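## Task

Press the keys D#4, C4, A3, B4, D3 in exactly that order and nothing else. The keyboard has 25 keys, C3 at the player's far left up to C5 at the far right. A note counts only when its key goes down most of its travel, and a key must rise most of the way before it can count again. Any wrong key, any two keys sounding together, or any extra note after D3 means failure. There is no signal that a note played. At the end nothing may depend on the robot holding it, and both hands must release and back away.

## Robot and tools

Robot: two arms, left_arm and right_arm, facing each other across a table. Each carries an identical right-handed five-finger hand, so hand axes and finger numbers mean the same on both; they are not mirrored. left_arm's base is on the +y side. The names do not match image sides.

World frame: origin on the table top halfway between the arm bases, z = 0 at the table surface, +z up. The result's state line prints each hand point's position (m), orientation as quaternion wxyz, and velocities, all in this frame. Printed positions can be slightly off, more when reaching far.

Hand point: a spot 0.05 m in front of the palm, where index pad and thumb tip meet in a pinch. Its +z runs along the straightened fingers (fingertips 0.06-0.07 m past it), +y points out of the palm, +x points across the palm toward the little finger. A wrist bracket on the little-finger side sticks out 0.03 m beyond the point along +y and 0.11 m across; it can strike keys or the other arm. For pressing a key, a single extended finger (e.g. index open, others curled) pointing down works well.

Row layout (28 numbers, each -1 to 1): left_arm dx, dy, dz, rx, ry, rz, then left_gripper little, ring, middle, index, thumb_bend, thumb_turn, force_limit, speed; then the same 14 for right_arm/right_gripper. Always send all 28 even if one arm stays still. Optionally 12 more numbers 0 to 1 may follow: per-joint stiffness scales, left arm's six joints then right arm's six, in Joint positions order; they persist until changed.

dx..rz are an offset, not a pose: a target measured from the hand point's pose at the start of the action (for a call's first action, the last pose reported in this scene), expressed in the hand point's own axes. Every row in an action is measured from that same start, not from the previous row. Scale: 1.0 = 0.6 m for dx, dy, dz and 180 degrees for rx, ry, rz, which together form one rotation vector. Each control step the commanded pose is clipped to within 100 mm and 16 degrees of the measured pose, so a large offset may need several actions; position wins over orientation if both cannot be met. Motion lags commands by about 0.17 s.

Hand numbers are absolute targets, not offsets. little, ring, middle, index: +1 straight, -1 curled into the palm. thumb_bend: +1 straight, -1 fully bent. thumb_turn: +1 beside the palm, -1 in front of it. Pinch is about index -0.22, thumb_bend -0.75, thumb_turn -0.57. force_limit maps -1..+1 to roughly 0..10 N at the fingertip (0..15 N for the thumb motors) and only stops closing. speed maps -1..+1 to near zero..full (full travel 0.6 s). There is no 'no change' value: to keep a hand unchanged repeat its last eight numbers, or before any, its hand_measured six plus hand_force_limit and hand_speed. A motor only starts when its target changes by 0.01 or more.

Tools:
- execute_actions(actions): a list of actions; each action is a list of up to 15 rows, one row per 1/30 s step; a short table repeats its last row to fill 15 steps. An empty list just returns state and images.
- move(target, speed, stop_force, blocking): target is one row as above, offsets measured from the last pose shown in this scene. Each hand point travels a straight line; both arms finish together, in 0.5 to 10 s. speed is m/s, 0.002 to 0.5 (default 0.25); rotation limited to twice that in rad/s. stop_force, 9 to 40 N, one value for both arms: an arm's path ends when its wrist sensor feels that much extra push against its motion for two steps, then it backs off two steps and holds. Use it only slowly and without rotating; omit it when lifting away from a contact. blocking=false returns after 0.5 s while motion continues (not allowed with stop_force); then call wait or stop before sending more.
- wait(seconds): 0 to 10, lets the scene run holding the last command.
- stop(): brakes a running move.
- zoom_image(camera, region): camera is cam_low, cam_left_wrist or cam_right_wrist; region [x0, y0, x1, y1] in pixels, at most 504 by 504.
- show_instructions(): shows reference images.
- finished_scene(scene): ends scene 1 or 2 irreversibly and reports success.

Results: state line per arm; Hand target lines (pose the controller now drives toward); hand_measured, hand_stopped_by (moving, target, force, stalled, fault), hand_load_n (positive when pushed open); Wrist force and Wrist torque in each end effector's axes (noisy, offset up to about 4 N, saturating near 50 N); joint torques; step readings with HELD marks for held-back steps; 'pose unreachable' when the clearance check altered a command. A move adds a 'move:' line with an ending such as done, off_target, moving, held, contact or fault, plus limits (paced = target clipped, held = steps blocked) and each hand point's remaining distance.

Cameras: cam_low 672x504, wrist cameras 616x616 fisheye; calibration is given per camera as K and T_world_to_cam and may be a little off.

Avoid: pressing hard into keys or table (stiff arms fault at a torque limit or 150 N of outside force, stopping 10 s); touching two keys at once; brushing a neighbouring key with the bracket or other fingers; letting the arms collide or push each other; knocking anything off the table; leaving a key held down at the end. Lift clear between notes so each key returns up, release, and retreat before finishing.

Each tool is called after ">>>" as name([rows], argument=value, ...), one row to a line, values as JSON.

Reference images:

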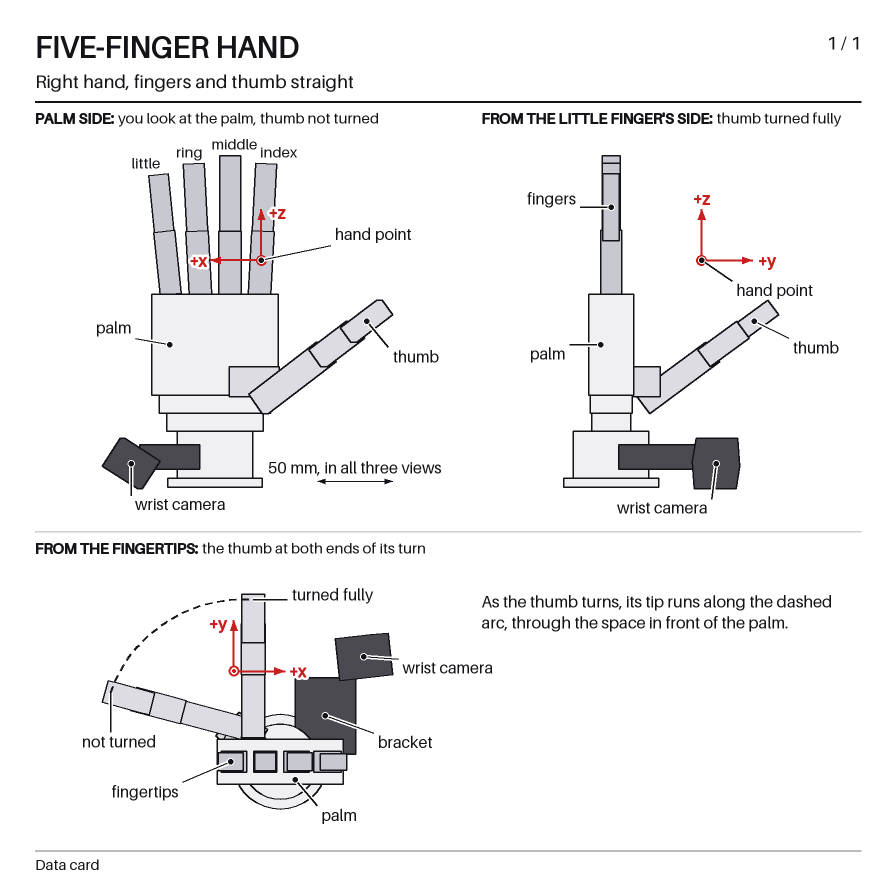

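## Session

>>> execute_actions(actions=[])

Scene clock: 0.00 s.
left_arm: end_effector_position=(+0.2249, +0.4100, +0.4887) hand_measured=(+1.000, +1.000, +1.000, +1.000, +1.000, +1.000) hand_load_n=(+0.0, +0.0, +0.0, +0.0, +0.0, +0.0) hand_stopped_by=(target, target, target, target, target, target) hand_force_limit=0.00 hand_speed=-0.80 end_effector_quat_wxyz=(+0.008, +0.421, +0.907, +0.007) end_effector_velocity=(+0.000, +0.000, -0.000) end_effector_angular_velocity=(+0.001, -0.001, +0.000) | right_arm: end_effector_position=(+0.0725, -0.2948, +0.4758) hand_measured=(+1.000, +1.000, +1.000, +1.000, +1.000, +1.000) hand_load_n=(+0.0, +0.0, +0.0, +0.0, +0.0, +0.0) hand_stopped_by=(target, target, target, target, target, target) hand_force_limit=0.00 hand_speed=-0.80 end_effector_quat_wxyz=(-0.015, -0.356, +0.934, -0.004) end_effector_velocity=(-0.000, -0.000, -0.000) end_effector_angular_velocity=(-0.001, +0.000, +0.001)
Joint positions: left_arm=[ 0.568 -1.737  1.328  1.977  1.549 -1.862] | right_arm=[-1.169 -1.707  1.342  1.966  1.577 -1.891]
Joint velocities: left_arm=[-0.     0.     0.001 -0.    -0.001 -0.   ] | right_arm=[ 0.    -0.     0.    -0.     0.001 -0.   ]
Joint torques (N m, as the arm reports them, + toward a larger angle): no reading
Wrist force (N, on the end effector, along its own x y z axes, offset not removed): no reading
Wrist torque (N m, same axes, about the end effector's origin, offset not removed): no reading
Hand target (left_arm): +0.225, +0.410, +0.489; +0.008, +0.421, +0.907, +0.007
Hand target (right_arm): +0.073, -0.295, +0.476; -0.015, -0.356, +0.934, -0.004
Joint stiffness scale: left_arm=[1. 1. 1. 1. 1. 1.] | right_arm=[1. 1. 1. 1. 1. 1.]

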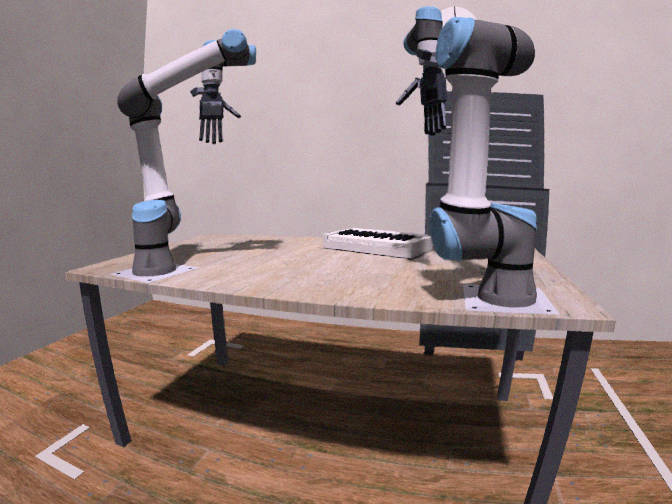

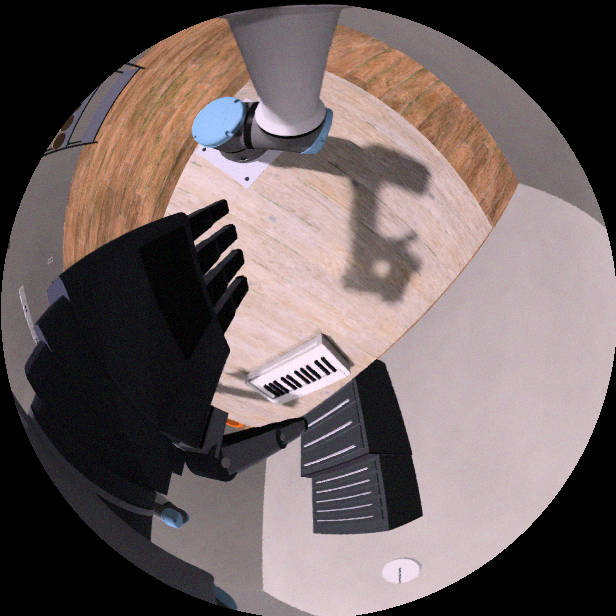

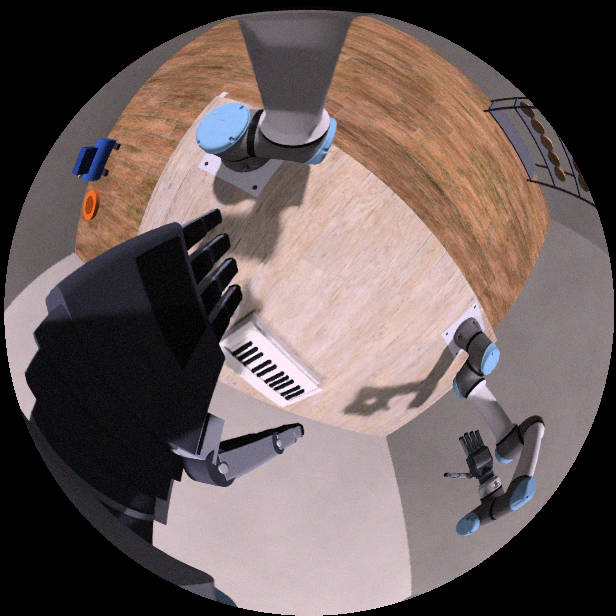

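>>> zoom_image(camera="cam_right_wrist", region=[200, 300, 340, 420])

>>> zoom_image(camera="cam_left_wrist", region=[230, 320, 370, 420])

>>> zoom_image(camera="cam_low", region=[300, 210, 460, 280])

Region (200, 300, 340, 420) of cam_right_wrist's 616x616 image, scaled by 3.600, with more detail than that image has; it fills the top 432 rows of this view, and the rest is white.

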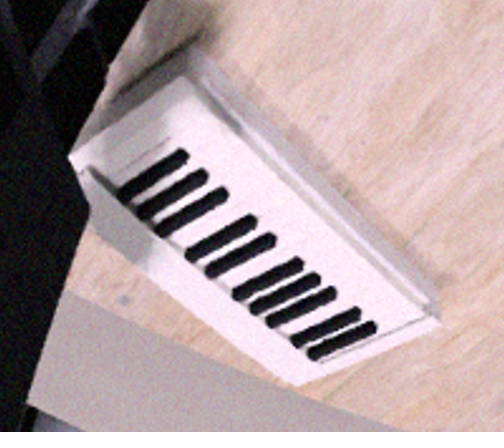

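Region (230, 320, 370, 420) of cam_left_wrist's 616x616 image, scaled by 3.600, with more detail than that image has; it fills the top 360 rows of this view, and the rest is white.

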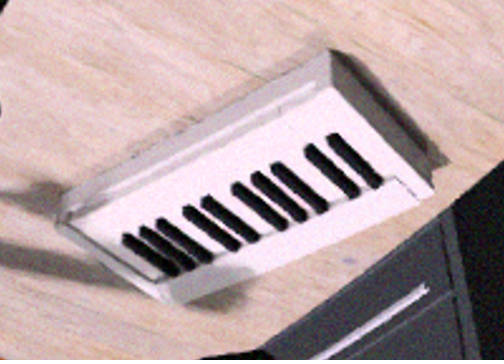

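Region (300, 210, 460, 280) of cam_low's 672x504 image, scaled by 3.150, with more detail than that image has; it fills the top 220 rows of this view, and the rest is white.

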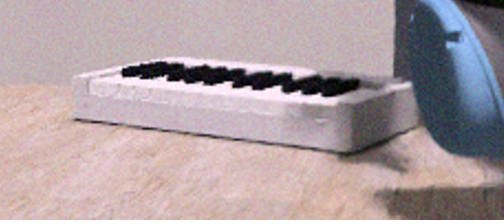

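>>> move(target=[0,0,0,0,0,0,1,1,1,1,1,1,0,-0.8,-0.637,-0.175,0.475,0,0,-0.162,-1,-1,-1,1,1,1,0,1], speed=0.3)

Scene clock: 45.03 s.
left_arm: end_effector_position=(+0.2249, +0.4100, +0.4887) hand_measured=(+1.000, +1.000, +1.000, +1.000, +1.000, +1.000) hand_load_n=(+0.0, +0.0, +0.0, +0.0, +0.0, +0.0) hand_stopped_by=(target, target, target, target, target, target) hand_force_limit=0.00 hand_speed=-0.80 end_effector_quat_wxyz=(+0.008, +0.421, +0.907, +0.007) end_effector_velocity=(+0.000, +0.000, -0.000) end_effector_angular_velocity=(+0.002, -0.000, -0.000) | right_arm: end_effector_position=(+0.4208, -0.1254, +0.1787) hand_measured=(-1.000, -1.000, -1.000, +1.000, +1.000, +1.000) hand_load_n=(+0.0, +0.0, +0.0, +0.0, +0.0, +0.0) hand_stopped_by=(target, target, target, target, target, target) hand_force_limit=0.00 hand_speed=1.00 end_effector_quat_wxyz=(-0.013, -0.578, +0.816, +0.000) end_effector_velocity=(+0.002, -0.002, -0.001) end_effector_angular_velocity=(-0.015, +0.020, +0.002)
Joint positions: left_arm=[ 0.568 -1.737  1.328  1.977  1.549 -1.862] | right_arm=[-1.137 -0.641  0.618  1.62   1.575 -2.363]
Joint velocities: left_arm=[-0.     0.     0.001  0.    -0.001  0.   ] | right_arm=[-0.002  0.028 -0.043  0.039  0.005 -0.004]
Joint torques (N m, as the arm reports them, + toward a larger angle): left_arm=[  0.18  -9.15 -16.44   2.28  -0.17  -0.17] | right_arm=[  1.82 -47.02 -19.42   2.66   0.42   0.02]
Wrist force (N, on the end effector, along its own x y z axes, offset not removed): left_arm=[-2.0 4.2 -0.7] | right_arm=[1.6 0.3 -1.1]
Wrist torque (N m, same axes, about the end effector's origin, offset not removed): left_arm=[0.82 0.52 -0.17] | right_arm=[0.20 -0.08 0.30]
Hand target (left_arm): +0.225, +0.410, +0.489; +0.008, +0.421, +0.907, +0.007
Hand target (right_arm): +0.420, -0.124, +0.178; -0.015, -0.579, +0.815, +0.000
Off the commanded pose (left_arm): 0.000 m, 0 deg.
Off the commanded pose (right_arm): 0.001 m, 0 deg.
Joint stiffness scale: left_arm=[1. 1. 1. 1. 1. 1.] | right_arm=[1. 1. 1. 1. 1. 1.]
move: done
camera_calibration (this result's frames):
cam_left_wrist: T_world_to_cam=[[0.830221, 0.557427, 0.00287943, -0.418777], [0.46759, -0.699214, 0.540796, -0.0783792], [0.303467, -0.447634, -0.841149, 0.658418], [0, 0, 0, 1]] pos_world=[0.184519, 0.473364, 0.59742]
cam_right_wrist: T_world_to_cam=[[-0.903021, 0.42633, 0.0528744, 0.415225], [0.394506, 0.774235, 0.4949, -0.15374], [0.170054, 0.467764, -0.86734, 0.27267], [0, 0, 0, 1]] pos_world=[0.389239, -0.185538, 0.290629]

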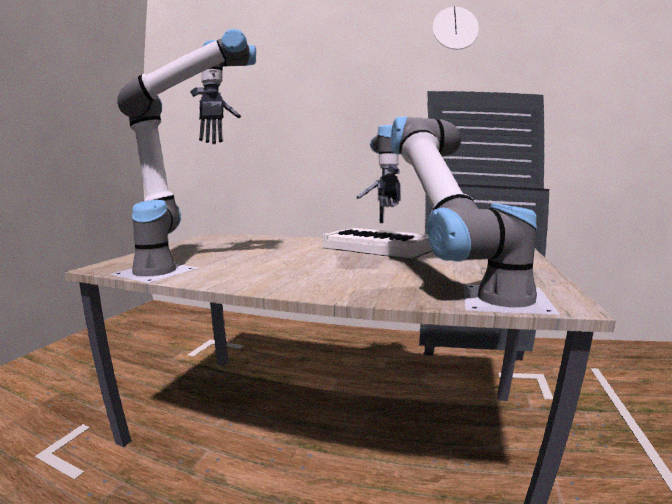

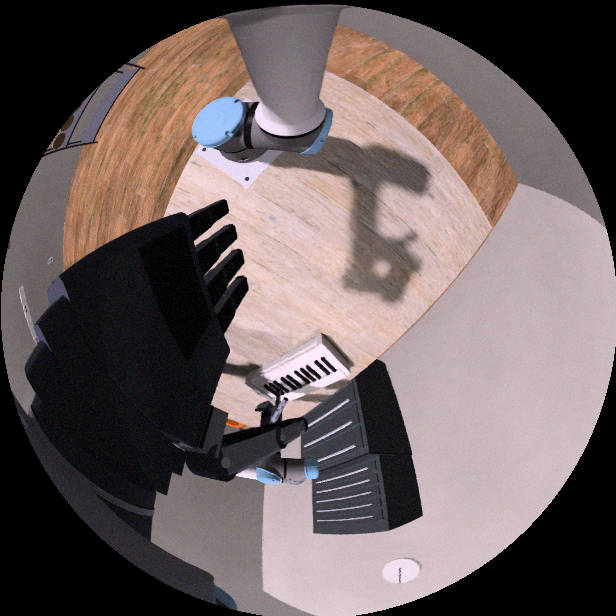

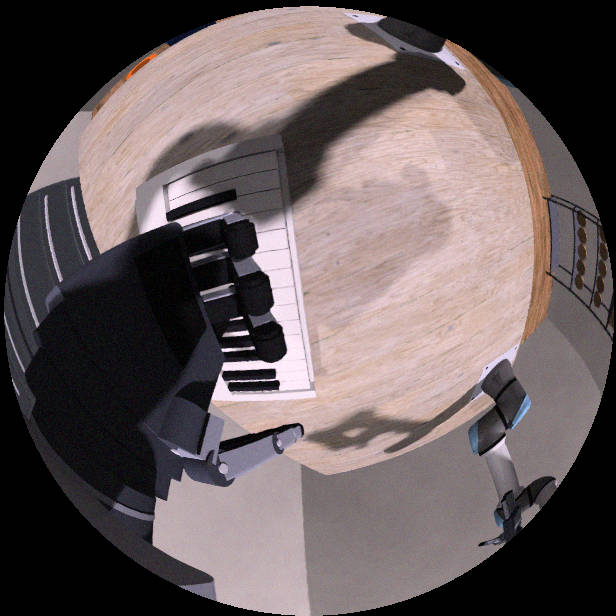

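>>> zoom_image(camera="cam_right_wrist", region=[130, 130, 340, 410])

>>> zoom_image(camera="cam_low", region=[310, 160, 450, 270])

>>> zoom_image(camera="cam_left_wrist", region=[170, 190, 270, 310])

Region (130, 130, 340, 410) of cam_right_wrist's 616x616 image, scaled by 1.800, with more detail than that image has; it fills the left 378 columns of this view, and the rest is white.

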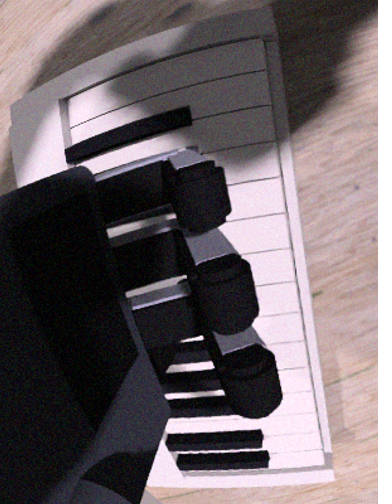

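Region (310, 160, 450, 270) of cam_low's 672x504 image, scaled by 3.600, with more detail than that image has; it fills the top 396 rows of this view, and the rest is white.

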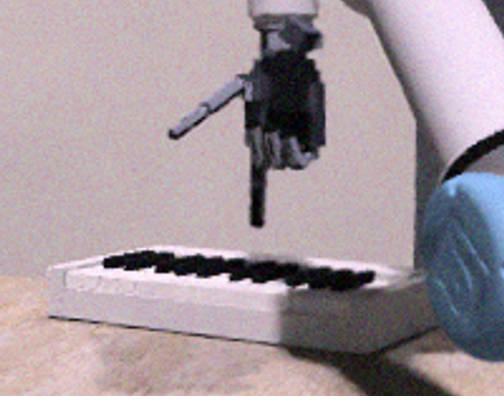

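Region (170, 190, 270, 310) of cam_left_wrist's 616x616 image, scaled by 4.200, with more detail than that image has.

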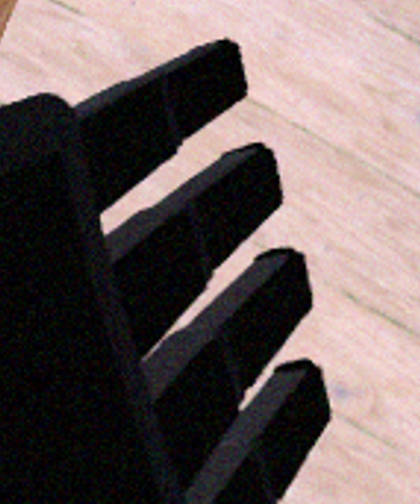

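>>> move(target=[-0.379,0.062,0.483,0,0,-0.664,1,-1,-1,-1,1,1,0,1,0.0975,-0.2145,0.05,0,0,-0.995,1,-1,-1,-1,1,1,0,1], speed=0.5)

Scene clock: 131.67 s.
left_arm: end_effector_position=(+0.4056, +0.2617, +0.2026) hand_measured=(+1.000, -1.000, -1.000, -1.000, +1.000, +1.000) hand_load_n=(+0.0, +0.0, +0.0, +0.0, +0.0, +0.0) hand_stopped_by=(target, target, target, target, target, target) hand_force_limit=0.00 hand_speed=1.00 end_effector_quat_wxyz=(-0.010, +0.570, -0.822, +0.004) end_effector_velocity=(-0.001, +0.001, -0.001) end_effector_angular_velocity=(+0.001, +0.003, +0.002) | right_arm: end_effector_position=(+0.5214, -0.2226, +0.1473) hand_measured=(+1.000, -1.000, -1.000, -1.000, +1.000, +1.000) hand_load_n=(+0.0, +0.0, +0.0, +0.0, +0.0, +0.0) hand_stopped_by=(target, target, target, target, target, target) hand_force_limit=0.00 hand_speed=1.00 end_effector_quat_wxyz=(+0.000, +0.820, +0.572, -0.015) end_effector_velocity=(+0.002, +0.002, -0.001) end_effector_angular_velocity=(+0.012, -0.013, +0.007)
Joint positions: left_arm=[ 0.941 -0.883  0.976  1.466  1.552 -3.571] | right_arm=[-1.14  -0.607  0.633  1.574  1.576 -5.493]
Joint velocities: left_arm=[ 0.001  0.     0.003  0.     0.001 -0.   ] | right_arm=[-0.001 -0.009  0.016 -0.024 -0.005 -0.008]
Joint torques (N m, as the arm reports them, + toward a larger angle): left_arm=[  3.16 -43.68 -20.16   2.79  -0.4   -0.62] | right_arm=[ -1.14 -50.9  -17.31   2.11  -0.15  -0.37]
Wrist force (N, on the end effector, along its own x y z axes, offset not removed): left_arm=[4.6 -0.8 2.0] | right_arm=[2.0 -2.0 -1.7]
Wrist torque (N m, same axes, about the end effector's origin, offset not removed): left_arm=[-0.27 -0.58 -0.08] | right_arm=[0.00 -0.20 0.20]
Hand target (left_arm): +0.407, +0.262, +0.202; +0.010, -0.571, +0.821, -0.004
Hand target (right_arm): +0.522, -0.224, +0.148; -0.000, +0.820, +0.572, -0.013
Off the commanded pose (left_arm): 0.001 m, 0 deg.
Off the commanded pose (right_arm): 0.001 m, 0 deg.
Joint stiffness scale: left_arm=[1. 1. 1. 1. 1. 1.] | right_arm=[1. 1. 1. 1. 1. 1.]
elbow stopped short (right arm): the move would have taken joint 3 (elbow) straighter than the controller allows; a more bent joint 3 avoids this.
move: done; limits=paced
camera_calibration (this result's frames):
cam_left_wrist: T_world_to_cam=[[-0.891841, 0.450984, -0.0351178, 0.248658], [0.360649, 0.755762, 0.546586, -0.450438], [0.273042, 0.474803, -0.836666, 0.0665143], [0, 0, 0, 1]] pos_world=[0.366052, 0.196702, 0.310586]
cam_right_wrist: T_world_to_cam=[[0.898424, -0.438409, 0.025148, -0.57857], [-0.381955, -0.751909, 0.537348, -0.0437442], [-0.216669, -0.492371, -0.842986, 0.258163], [0, 0, 0, 1]] pos_world=[0.559029, -0.15943, 0.255683]

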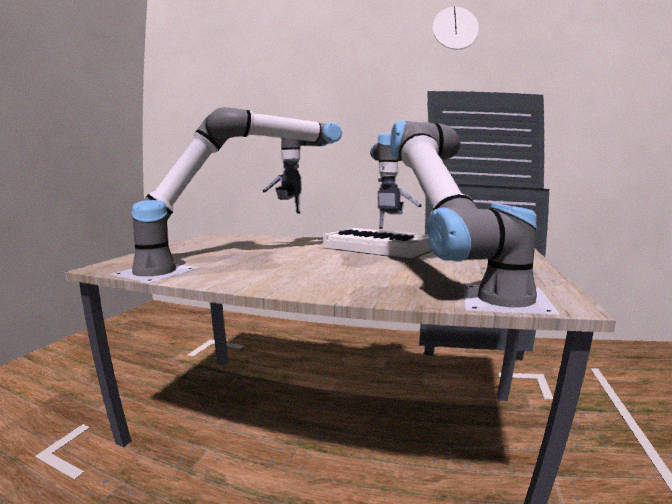

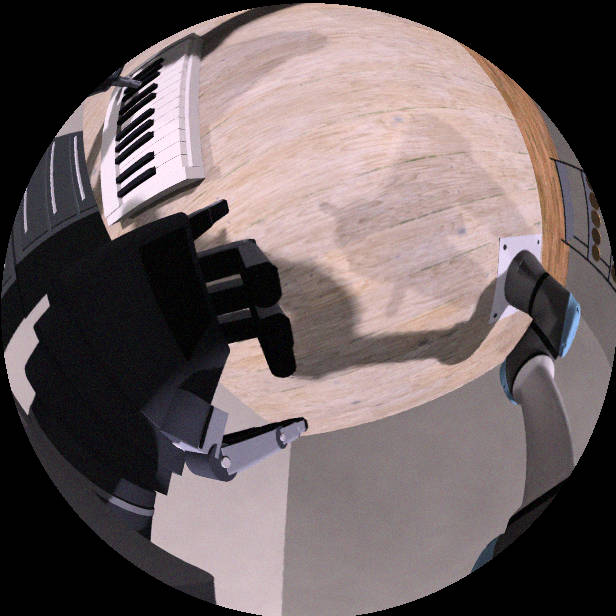

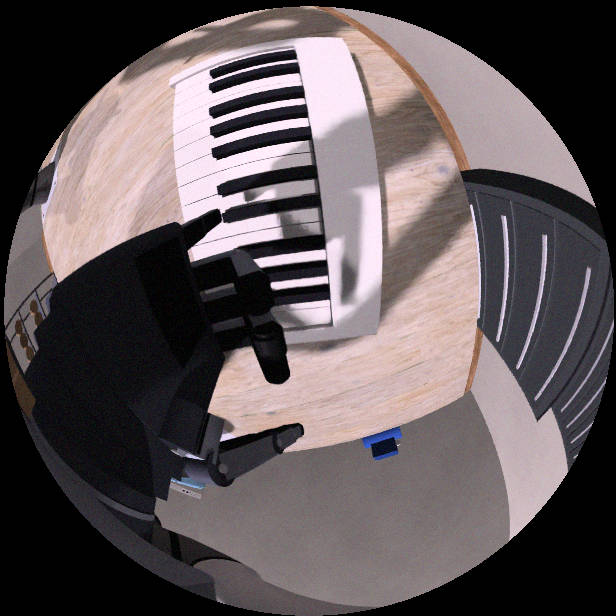

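>>> zoom_image(camera="cam_right_wrist", region=[160, 130, 300, 270])

>>> zoom_image(camera="cam_left_wrist", region=[90, 30, 240, 230])

Region (160, 130, 300, 270) of cam_right_wrist's 616x616 image, scaled by 3.600, with more detail than that image has.

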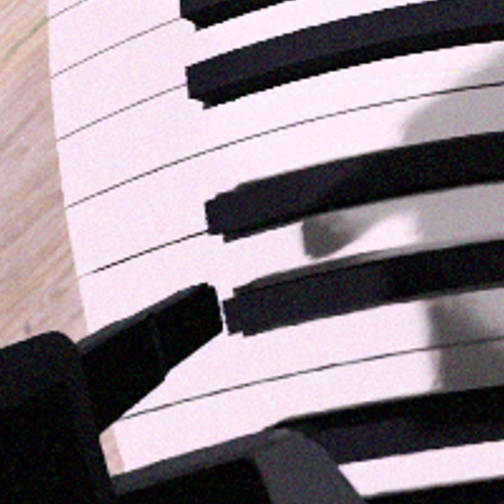

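Region (90, 30, 240, 230) of cam_left_wrist's 616x616 image, scaled by 2.520, with more detail than that image has; it fills the left 378 columns of this view, and the rest is white.

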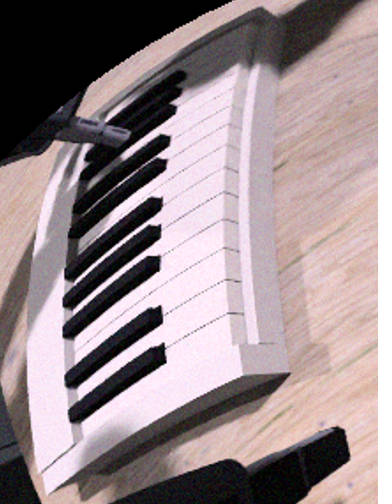

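>>> move(target=[0,0,0,0,0,0,1,-1,-1,-1,1,1,0,1,-0.0025,0.017,0.03,0,0,0,1,-1,-1,-1,1,1,0,1,1,1,1,1,1,1,1,0.3,0.3,0.3,1,1], speed=0.05)

>>> zoom_image(camera="cam_right_wrist", region=[160, 130, 300, 270])

>>> zoom_image(camera="cam_low", region=[340, 200, 420, 260])

Scene clock: 162.73 s.
left_arm: end_effector_position=(+0.4056, +0.2617, +0.2026) hand_measured=(+1.000, -1.000, -1.000, -1.000, +1.000, +1.000) hand_load_n=(+0.0, +0.0, +0.0, +0.0, +0.0, +0.0) hand_stopped_by=(target, target, target, target, target, target) hand_force_limit=0.00 hand_speed=1.00 end_effector_quat_wxyz=(-0.010, +0.570, -0.822, +0.004) end_effector_velocity=(+0.000, +0.001, -0.000) end_effector_angular_velocity=(+0.001, -0.001, +0.001) | right_arm: end_effector_position=(+0.5301, -0.2261, +0.1354) hand_measured=(+1.000, -1.000, -1.000, -1.000, +1.000, +1.000) hand_load_n=(+0.0, +0.0, +0.0, +0.0, +0.0, +0.0) hand_stopped_by=(target, target, target, target, target, target) hand_force_limit=0.00 hand_speed=1.00 end_effector_quat_wxyz=(+0.001, +0.820, +0.573, -0.010) end_effector_velocity=(+0.000, +0.001, -0.001) end_effector_angular_velocity=(+0.001, -0.003, +0.001)
Joint positions: left_arm=[ 0.941 -0.883  0.976  1.466  1.552 -3.571] | right_arm=[-1.151 -0.595  0.639  1.547  1.576 -5.505]
Joint velocities: left_arm=[ 0.001  0.     0.001 -0.001 -0.001 -0.   ] | right_arm=[ 0.001  0.     0.    -0.004  0.    -0.001]
Joint torques (N m, as the arm reports them, + toward a larger angle): left_arm=[  0.44 -45.95 -17.47   2.26  -0.14  -0.1 ] | right_arm=[ -2.59 -47.85 -17.57   2.07   0.52  -0.41]
Wrist force (N, on the end effector, along its own x y z axes, offset not removed): left_arm=[-1.2 1.0 -0.2] | right_arm=[1.5 -0.7 -0.6]
Wrist torque (N m, same axes, about the end effector's origin, offset not removed): left_arm=[0.14 0.49 -0.36] | right_arm=[0.04 -0.13 0.13]
Hand target (left_arm): +0.406, +0.262, +0.203; +0.010, -0.570, +0.822, -0.004
Hand target (right_arm): +0.530, -0.228, +0.129; +0.000, +0.820, +0.572, -0.015
Off the commanded pose (left_arm): 0.000 m, 0 deg.
Off the commanded pose (right_arm): 0.006 m, 1 deg.
Joint stiffness scale: left_arm=[1. 1. 1. 1. 1. 1.] | right_arm=[1.  0.3 0.3 0.3 1.  1. ]
move: off_target (right_arm)
camera_calibration (this result's frames):
cam_left_wrist: T_world_to_cam=[[-0.891866, 0.450934, -0.0351212, 0.248682], [0.360604, 0.755781, 0.546589, -0.45043], [0.27302, 0.474819, -0.836664, 0.0665243], [0, 0, 0, 1]] pos_world=[0.366056, 0.1967, 0.310593]
cam_right_wrist: T_world_to_cam=[[0.898904, -0.437083, 0.0305067, -0.588237], [-0.385081, -0.754901, 0.530883, -0.0347392], [-0.20901, -0.48896, -0.846896, 0.245555], [0, 0, 0, 1]] pos_world=[0.566714, -0.163267, 0.244347]

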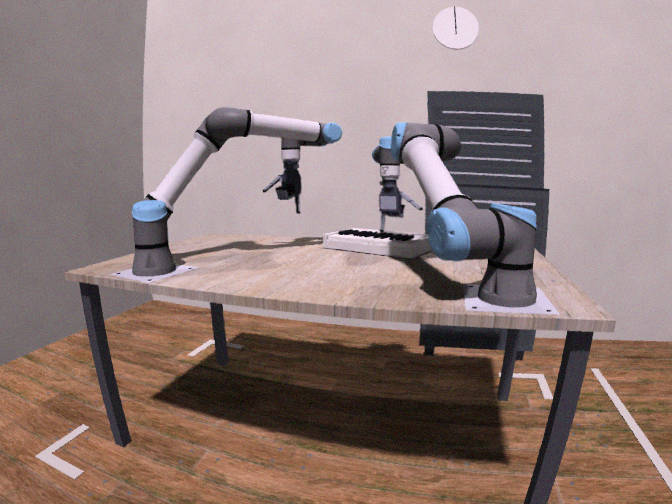

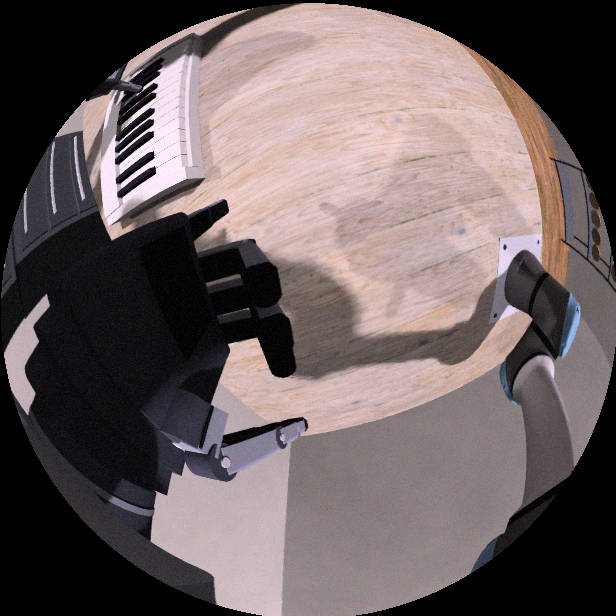

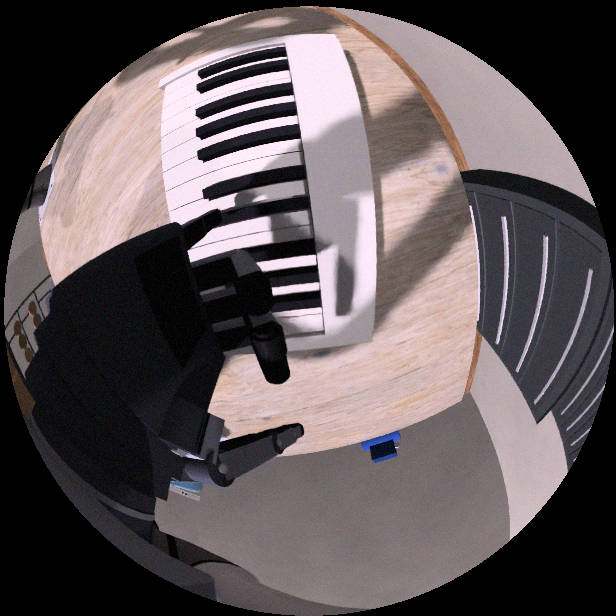

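Region (160, 130, 300, 270) of cam_right_wrist's 616x616 image, scaled by 3.600, with more detail than that image has.

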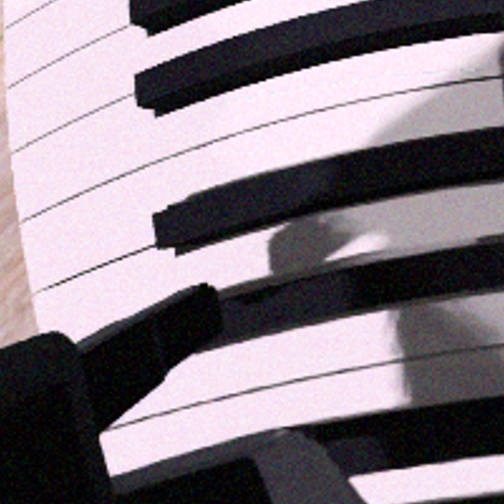

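Region (340, 200, 420, 260) of cam_low's 672x504 image, scaled by 6.300, with more detail than that image has; it fills the top 378 rows of this view, and the rest is white.

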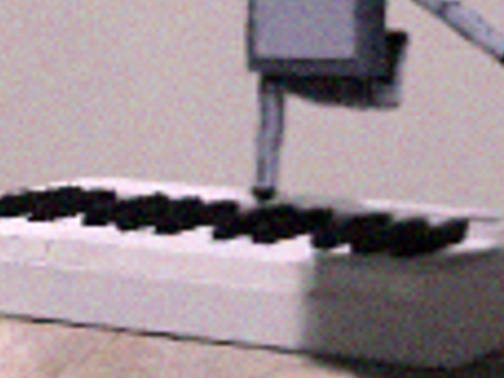

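>>> move(target=[0,0,0,0,0,0,1,-1,-1,-1,1,1,0,1,-0.004,0,0.055,0,0,0,1,-1,-1,-1,1,1,0,1,1,1,1,1,1,1,1,1,1,1,1,1], speed=0.015, stop_force=9)

>>> zoom_image(camera="cam_right_wrist", region=[160, 130, 300, 270])

>>> zoom_image(camera="cam_low", region=[340, 200, 420, 260])

>>> zoom_image(camera="cam_left_wrist", region=[100, 40, 200, 140])

Scene clock: 176.27 s.
left_arm: end_effector_position=(+0.4056, +0.2617, +0.2026) hand_measured=(+1.000, -1.000, -1.000, -1.000, +1.000, +1.000) hand_load_n=(+0.0, +0.0, +0.0, +0.0, +0.0, +0.0) hand_stopped_by=(target, target, target, target, target, target) hand_force_limit=0.00 hand_speed=1.00 end_effector_quat_wxyz=(-0.010, +0.570, -0.822, +0.004) end_effector_velocity=(+0.000, +0.001, -0.000) end_effector_angular_velocity=(-0.000, +0.000, +0.002) | right_arm: end_effector_position=(+0.5286, -0.2266, +0.1166) hand_measured=(+1.000, -1.000, -1.000, -1.000, +1.000, +1.000) hand_load_n=(+0.0, +0.0, +0.0, +0.0, +0.0, +0.0) hand_stopped_by=(target, target, target, target, target, target) hand_force_limit=0.00 hand_speed=1.00 end_effector_quat_wxyz=(+0.001, +0.819, +0.573, -0.008) end_effector_velocity=(-0.000, +0.000, +0.002) end_effector_angular_velocity=(-0.001, +0.002, +0.001)
Joint positions: left_arm=[ 0.941 -0.883  0.976  1.466  1.552 -3.571] | right_arm=[-1.151 -0.601  0.697  1.49   1.576 -5.507]
Joint velocities: left_arm=[ 0.001 -0.     0.001 -0.001  0.    -0.   ] | right_arm=[ 0.    -0.    -0.006  0.008 -0.    -0.   ]
Joint torques (N m, as the arm reports them, + toward a larger angle): left_arm=[  0.29 -45.71 -17.89   2.35  -0.25  -0.1 ] | right_arm=[ -0.75 -46.64 -20.9    2.29   0.13  -0.06]
Wrist force (N, on the end effector, along its own x y z axes, offset not removed): left_arm=[-0.4 -0.8 0.2] | right_arm=[2.6 -3.6 -8.7]
Wrist torque (N m, same axes, about the end effector's origin, offset not removed): left_arm=[-0.11 0.27 -0.38] | right_arm=[0.33 0.17 0.16]
Hand target (left_arm): +0.406, +0.262, +0.203; +0.010, -0.570, +0.822, -0.004
Hand target (right_arm): +0.529, -0.227, +0.116; +0.001, +0.819, +0.573, -0.008
Off the commanded pose (left_arm): 0.000 m, 0 deg.
Off the commanded pose (right_arm): 0.014 m, 0 deg.
Joint stiffness scale: left_arm=[1. 1. 1. 1. 1. 1.] | right_arm=[1. 1. 1. 1. 1. 1.]
move: contact (right_arm)
camera_calibration (this result's frames):
cam_left_wrist: T_world_to_cam=[[-0.891866, 0.450934, -0.035121, 0.248682], [0.360604, 0.755781, 0.546589, -0.45043], [0.27302, 0.47482, -0.836664, 0.0665243], [0, 0, 0, 1]] pos_world=[0.366056, 0.1967, 0.310593]
cam_right_wrist: T_world_to_cam=[[0.899509, -0.435617, 0.0334878, -0.586904], [-0.386135, -0.756789, 0.527418, -0.0252301], [-0.204409, -0.487348, -0.848946, 0.22721], [0, 0, 0, 1]] pos_world=[0.564627, -0.164029, 0.22585]

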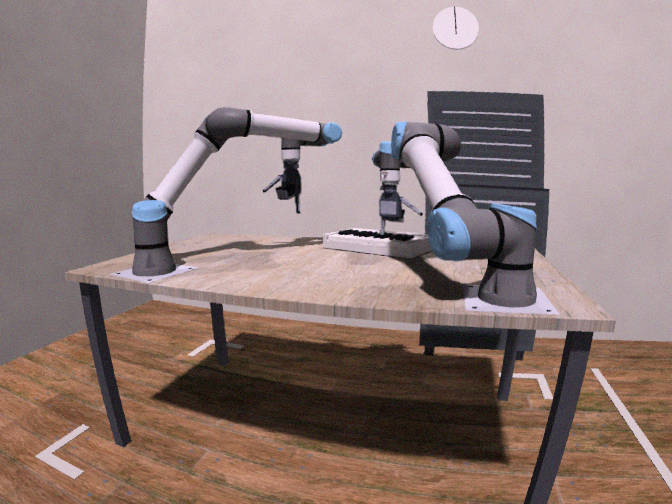

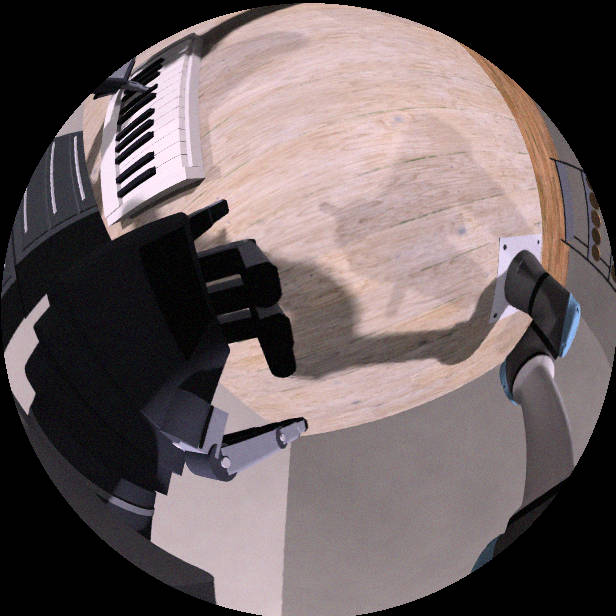

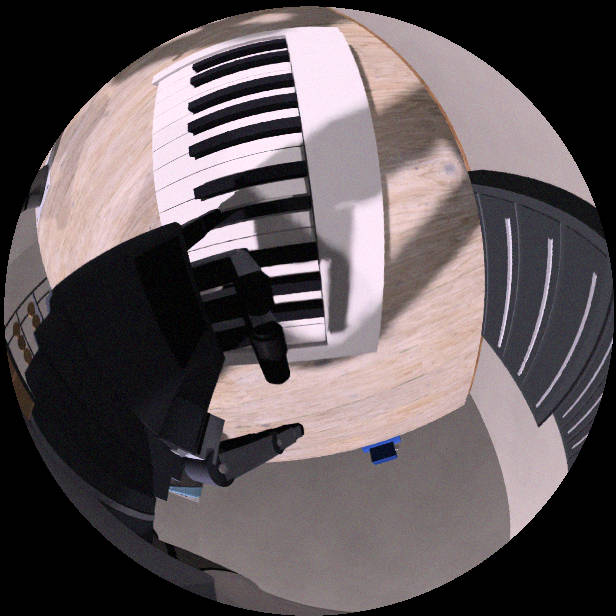

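Region (160, 130, 300, 270) of cam_right_wrist's 616x616 image, scaled by 3.600, with more detail than that image has.

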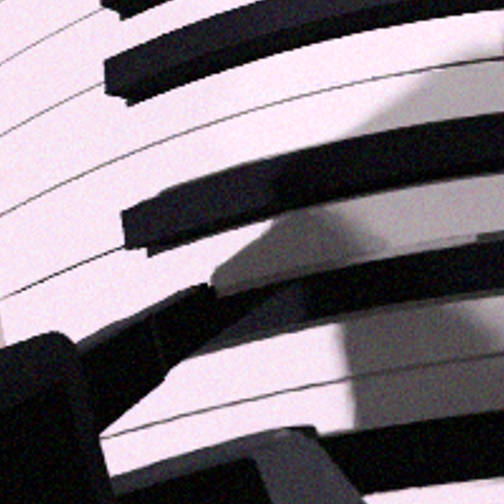

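Region (340, 200, 420, 260) of cam_low's 672x504 image, scaled by 6.300, with more detail than that image has; it fills the top 378 rows of this view, and the rest is white.

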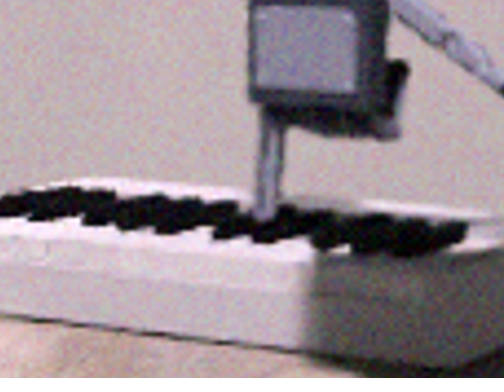

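Region (100, 40, 200, 140) of cam_left_wrist's 616x616 image, scaled by 5.040, with more detail than that image has.

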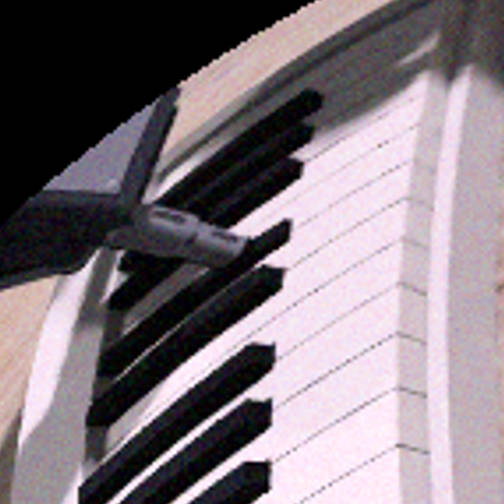

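>>> move(target=[0,0,0,0,0,0,1,-1,-1,-1,1,1,0,1,0,0,-0.035,0,0,0,1,-1,-1,-1,1,1,0,1], speed=0.06)

>>> move(target=[0,0,0,0,0,0,1,-1,-1,-1,1,1,0,1,0.0625,-0.075,0,0,0,0,1,-1,-1,-1,1,1,0,1], speed=0.1)

>>> zoom_image(camera="cam_right_wrist", region=[160, 130, 300, 270])

Scene clock: 186.70 s.
left_arm: end_effector_position=(+0.4056, +0.2617, +0.2026) hand_measured=(+1.000, -1.000, -1.000, -1.000, +1.000, +1.000) hand_load_n=(+0.0, +0.0, +0.0, +0.0, +0.0, +0.0) hand_stopped_by=(target, target, target, target, target, target) hand_force_limit=0.00 hand_speed=1.00 end_effector_quat_wxyz=(-0.010, +0.570, -0.822, +0.004) end_effector_velocity=(+0.000, -0.000, +0.000) end_effector_angular_velocity=(-0.001, -0.000, -0.000) | right_arm: end_effector_position=(+0.5286, -0.2266, +0.1358) hand_measured=(+1.000, -1.000, -1.000, -1.000, +1.000, +1.000) hand_load_n=(+0.0, +0.0, +0.0, +0.0, +0.0, +0.0) hand_stopped_by=(target, target, target, target, target, target) hand_force_limit=0.00 hand_speed=1.00 end_effector_quat_wxyz=(+0.001, +0.819, +0.573, -0.009) end_effector_velocity=(-0.001, -0.000, +0.002) end_effector_angular_velocity=(-0.002, +0.004, +0.000)
Joint positions: left_arm=[ 0.941 -0.883  0.976  1.466  1.552 -3.571] | right_arm=[-1.151 -0.605  0.655  1.538  1.576 -5.507]
Joint velocities: left_arm=[-0.     0.    -0.001  0.     0.001 -0.   ] | right_arm=[-0.    -0.    -0.005  0.01  -0.    -0.   ]
Joint torques (N m, as the arm reports them, + toward a larger angle): left_arm=[  0.08 -46.01 -17.7    2.27  -0.14  -0.16] | right_arm=[ -0.6  -51.37 -19.83   2.56   0.1    0.14]
Wrist force (N, on the end effector, along its own x y z axes, offset not removed): left_arm=[-0.3 3.7 2.2] | right_arm=[2.4 -0.2 -2.4]
Wrist torque (N m, same axes, about the end effector's origin, offset not removed): left_arm=[0.49 0.21 -0.35] | right_arm=[0.24 -0.34 0.38]
Hand target (left_arm): +0.406, +0.262, +0.203; +0.010, -0.570, +0.822, -0.004
Hand target (right_arm): +0.529, -0.226, +0.138; +0.001, +0.819, +0.573, -0.008
Off the commanded pose (left_arm): 0.000 m, 0 deg.
Off the commanded pose (right_arm): 0.002 m, 0 deg.
Joint stiffness scale: left_arm=[1. 1. 1. 1. 1. 1.] | right_arm=[1. 1. 1. 1. 1. 1.]
move: done
camera_calibration (this result's frames):
cam_left_wrist: T_world_to_cam=[[-0.891866, 0.450934, -0.035121, 0.248682], [0.360604, 0.755781, 0.546589, -0.45043], [0.27302, 0.47482, -0.836664, 0.0665243], [0, 0, 0, 1]] pos_world=[0.366056, 0.1967, 0.310593]
cam_right_wrist: T_world_to_cam=[[0.899569, -0.43559, 0.0321987, -0.587424], [-0.385165, -0.756348, 0.528758, -0.0359354], [-0.205968, -0.488056, -0.848162, 0.244099], [0, 0, 0, 1]] pos_world=[0.564864, -0.163922, 0.244951]

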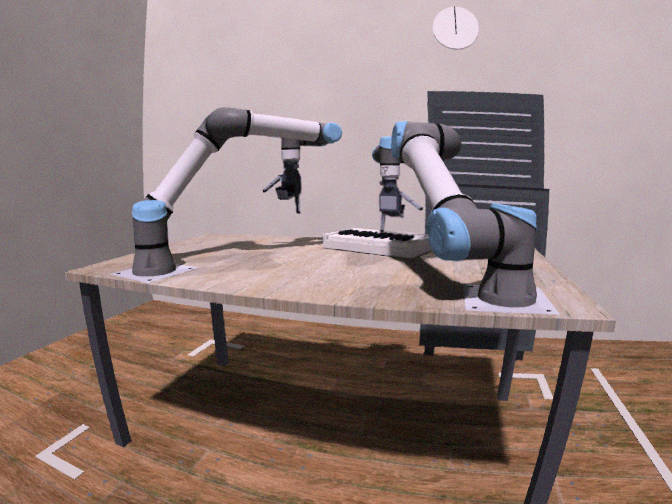

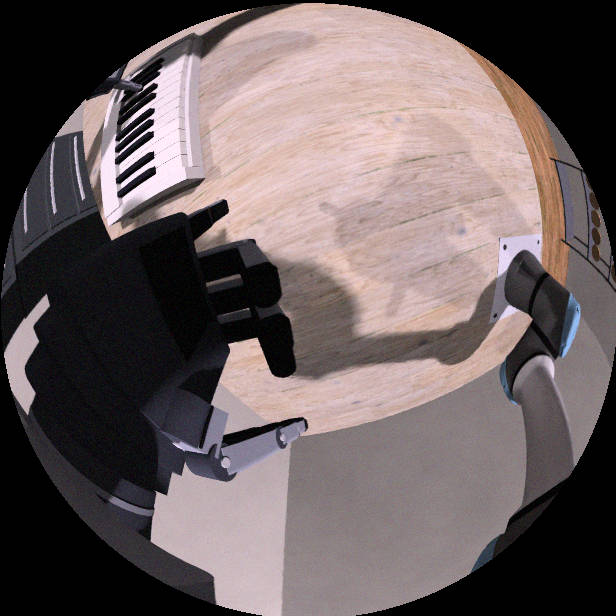

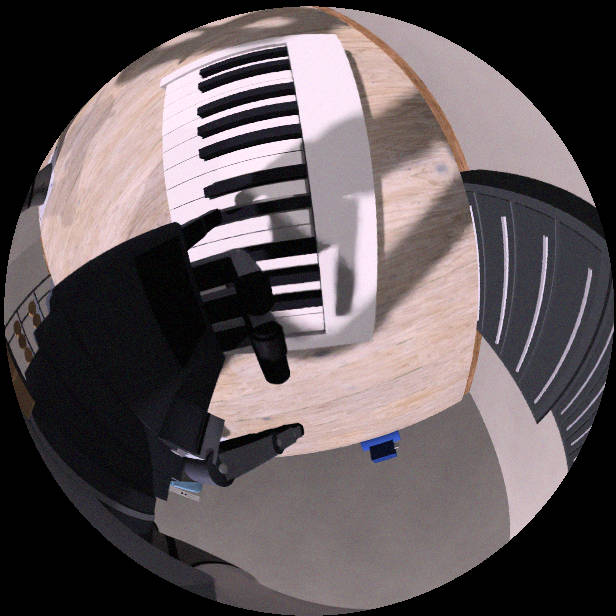

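Scene clock: 187.77 s.
left_arm: end_effector_position=(+0.4056, +0.2617, +0.2026) hand_measured=(+1.000, -1.000, -1.000, -1.000, +1.000, +1.000) hand_load_n=(+0.0, +0.0, +0.0, +0.0, +0.0, +0.0) hand_stopped_by=(target, target, target, target, target, target) hand_force_limit=0.00 hand_speed=1.00 end_effector_quat_wxyz=(-0.010, +0.570, -0.822, +0.004) end_effector_velocity=(+0.000, -0.000, +0.000) end_effector_angular_velocity=(+0.000, -0.001, -0.000) | right_arm: end_effector_position=(+0.4998, -0.1772, +0.1363) hand_measured=(+1.000, -1.000, -1.000, -1.000, +1.000, +1.000) hand_load_n=(+0.0, +0.0, +0.0, +0.0, +0.0, +0.0) hand_stopped_by=(target, target, target, target, target, target) hand_force_limit=0.00 hand_speed=1.00 end_effector_quat_wxyz=(+0.001, +0.819, +0.573, -0.008) end_effector_velocity=(-0.000, +0.000, +0.000) end_effector_angular_velocity=(-0.001, +0.004, -0.013)
Joint positions: left_arm=[ 0.941 -0.883  0.976  1.466  1.552 -3.571] | right_arm=[-1.062 -0.572  0.592  1.567  1.574 -5.419]
Joint velocities: left_arm=[-0.    -0.    -0.001  0.    -0.001  0.   ] | right_arm=[-0.     0.008 -0.014  0.011 -0.001  0.013]
Joint torques (N m, as the arm reports them, + toward a larger angle): left_arm=[  0.03 -46.17 -18.32   2.17  -0.07  -0.06] | right_arm=[  0.77 -47.69 -20.62   2.71  -0.01   0.25]
Wrist force (N, on the end effector, along its own x y z axes, offset not removed): left_arm=[-1.5 1.3 -2.7] | right_arm=[2.0 -2.3 -1.7]
Wrist torque (N m, same axes, about the end effector's origin, offset not removed): left_arm=[0.52 0.70 -0.34] | right_arm=[-0.19 -0.10 0.16]
Hand target (left_arm): +0.406, +0.262, +0.203; +0.010, -0.570, +0.822, -0.004
Hand target (right_arm): +0.499, -0.176, +0.136; +0.001, +0.819, +0.573, -0.009
Off the commanded pose (left_arm): 0.000 m, 0 deg.
Off the commanded pose (right_arm): 0.002 m, 0 deg.
Joint stiffness scale: left_arm=[1. 1. 1. 1. 1. 1.] | right_arm=[1. 1. 1. 1. 1. 1.]
move: done
camera_calibration (this result's frames):
cam_left_wrist: T_world_to_cam=[[-0.891866, 0.450934, -0.0351208, 0.248682], [0.360605, 0.755781, 0.546589, -0.45043], [0.273019, 0.474819, -0.836664, 0.0665245], [0, 0, 0, 1]] pos_world=[0.366056, 0.1967, 0.310593]
cam_right_wrist: T_world_to_cam=[[0.899565, -0.435515, 0.0333223, -0.540119], [-0.385887, -0.756678, 0.527759, -0.00952248], [-0.204633, -0.487612, -0.84874, 0.262175], [0, 0, 0, 1]] pos_world=[0.535847, -0.114595, 0.245542]

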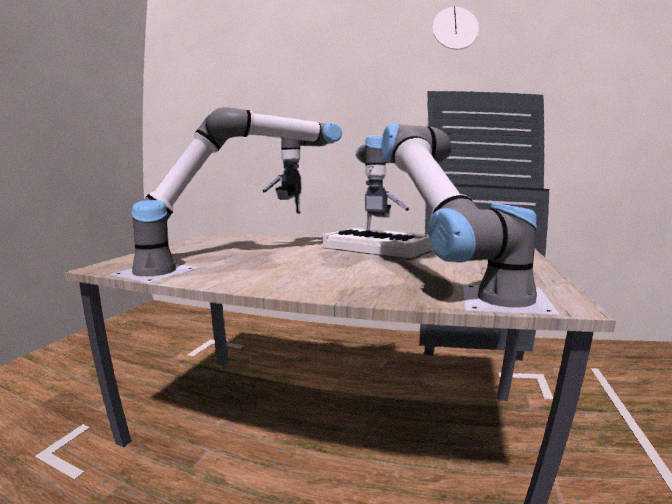

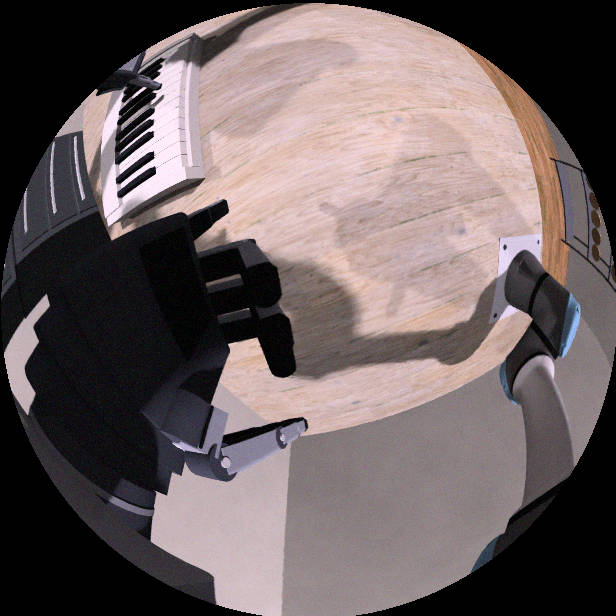

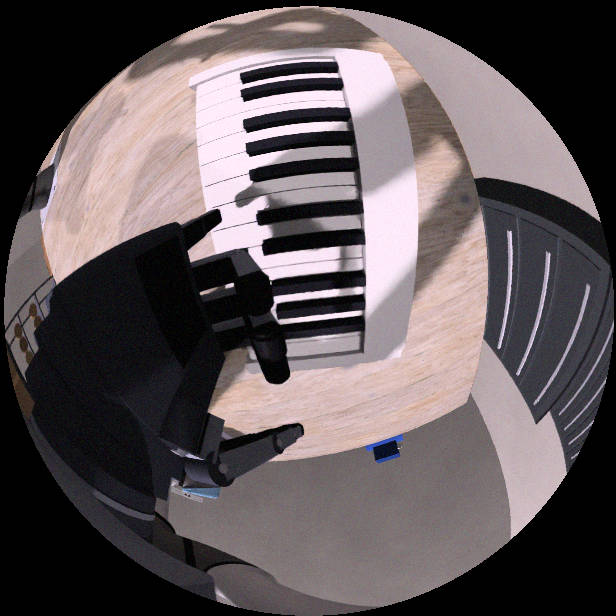

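Region (160, 130, 300, 270) of cam_right_wrist's 616x616 image, scaled by 3.600, with more detail than that image has.

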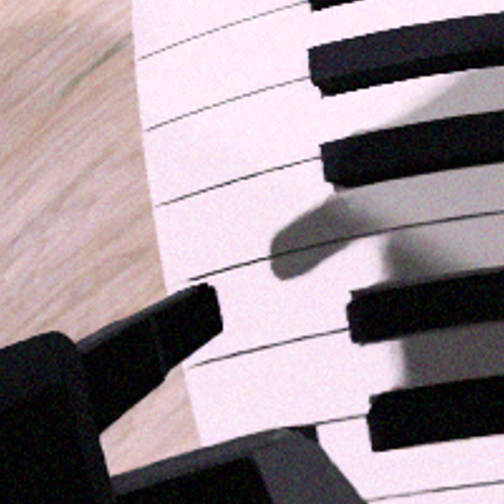

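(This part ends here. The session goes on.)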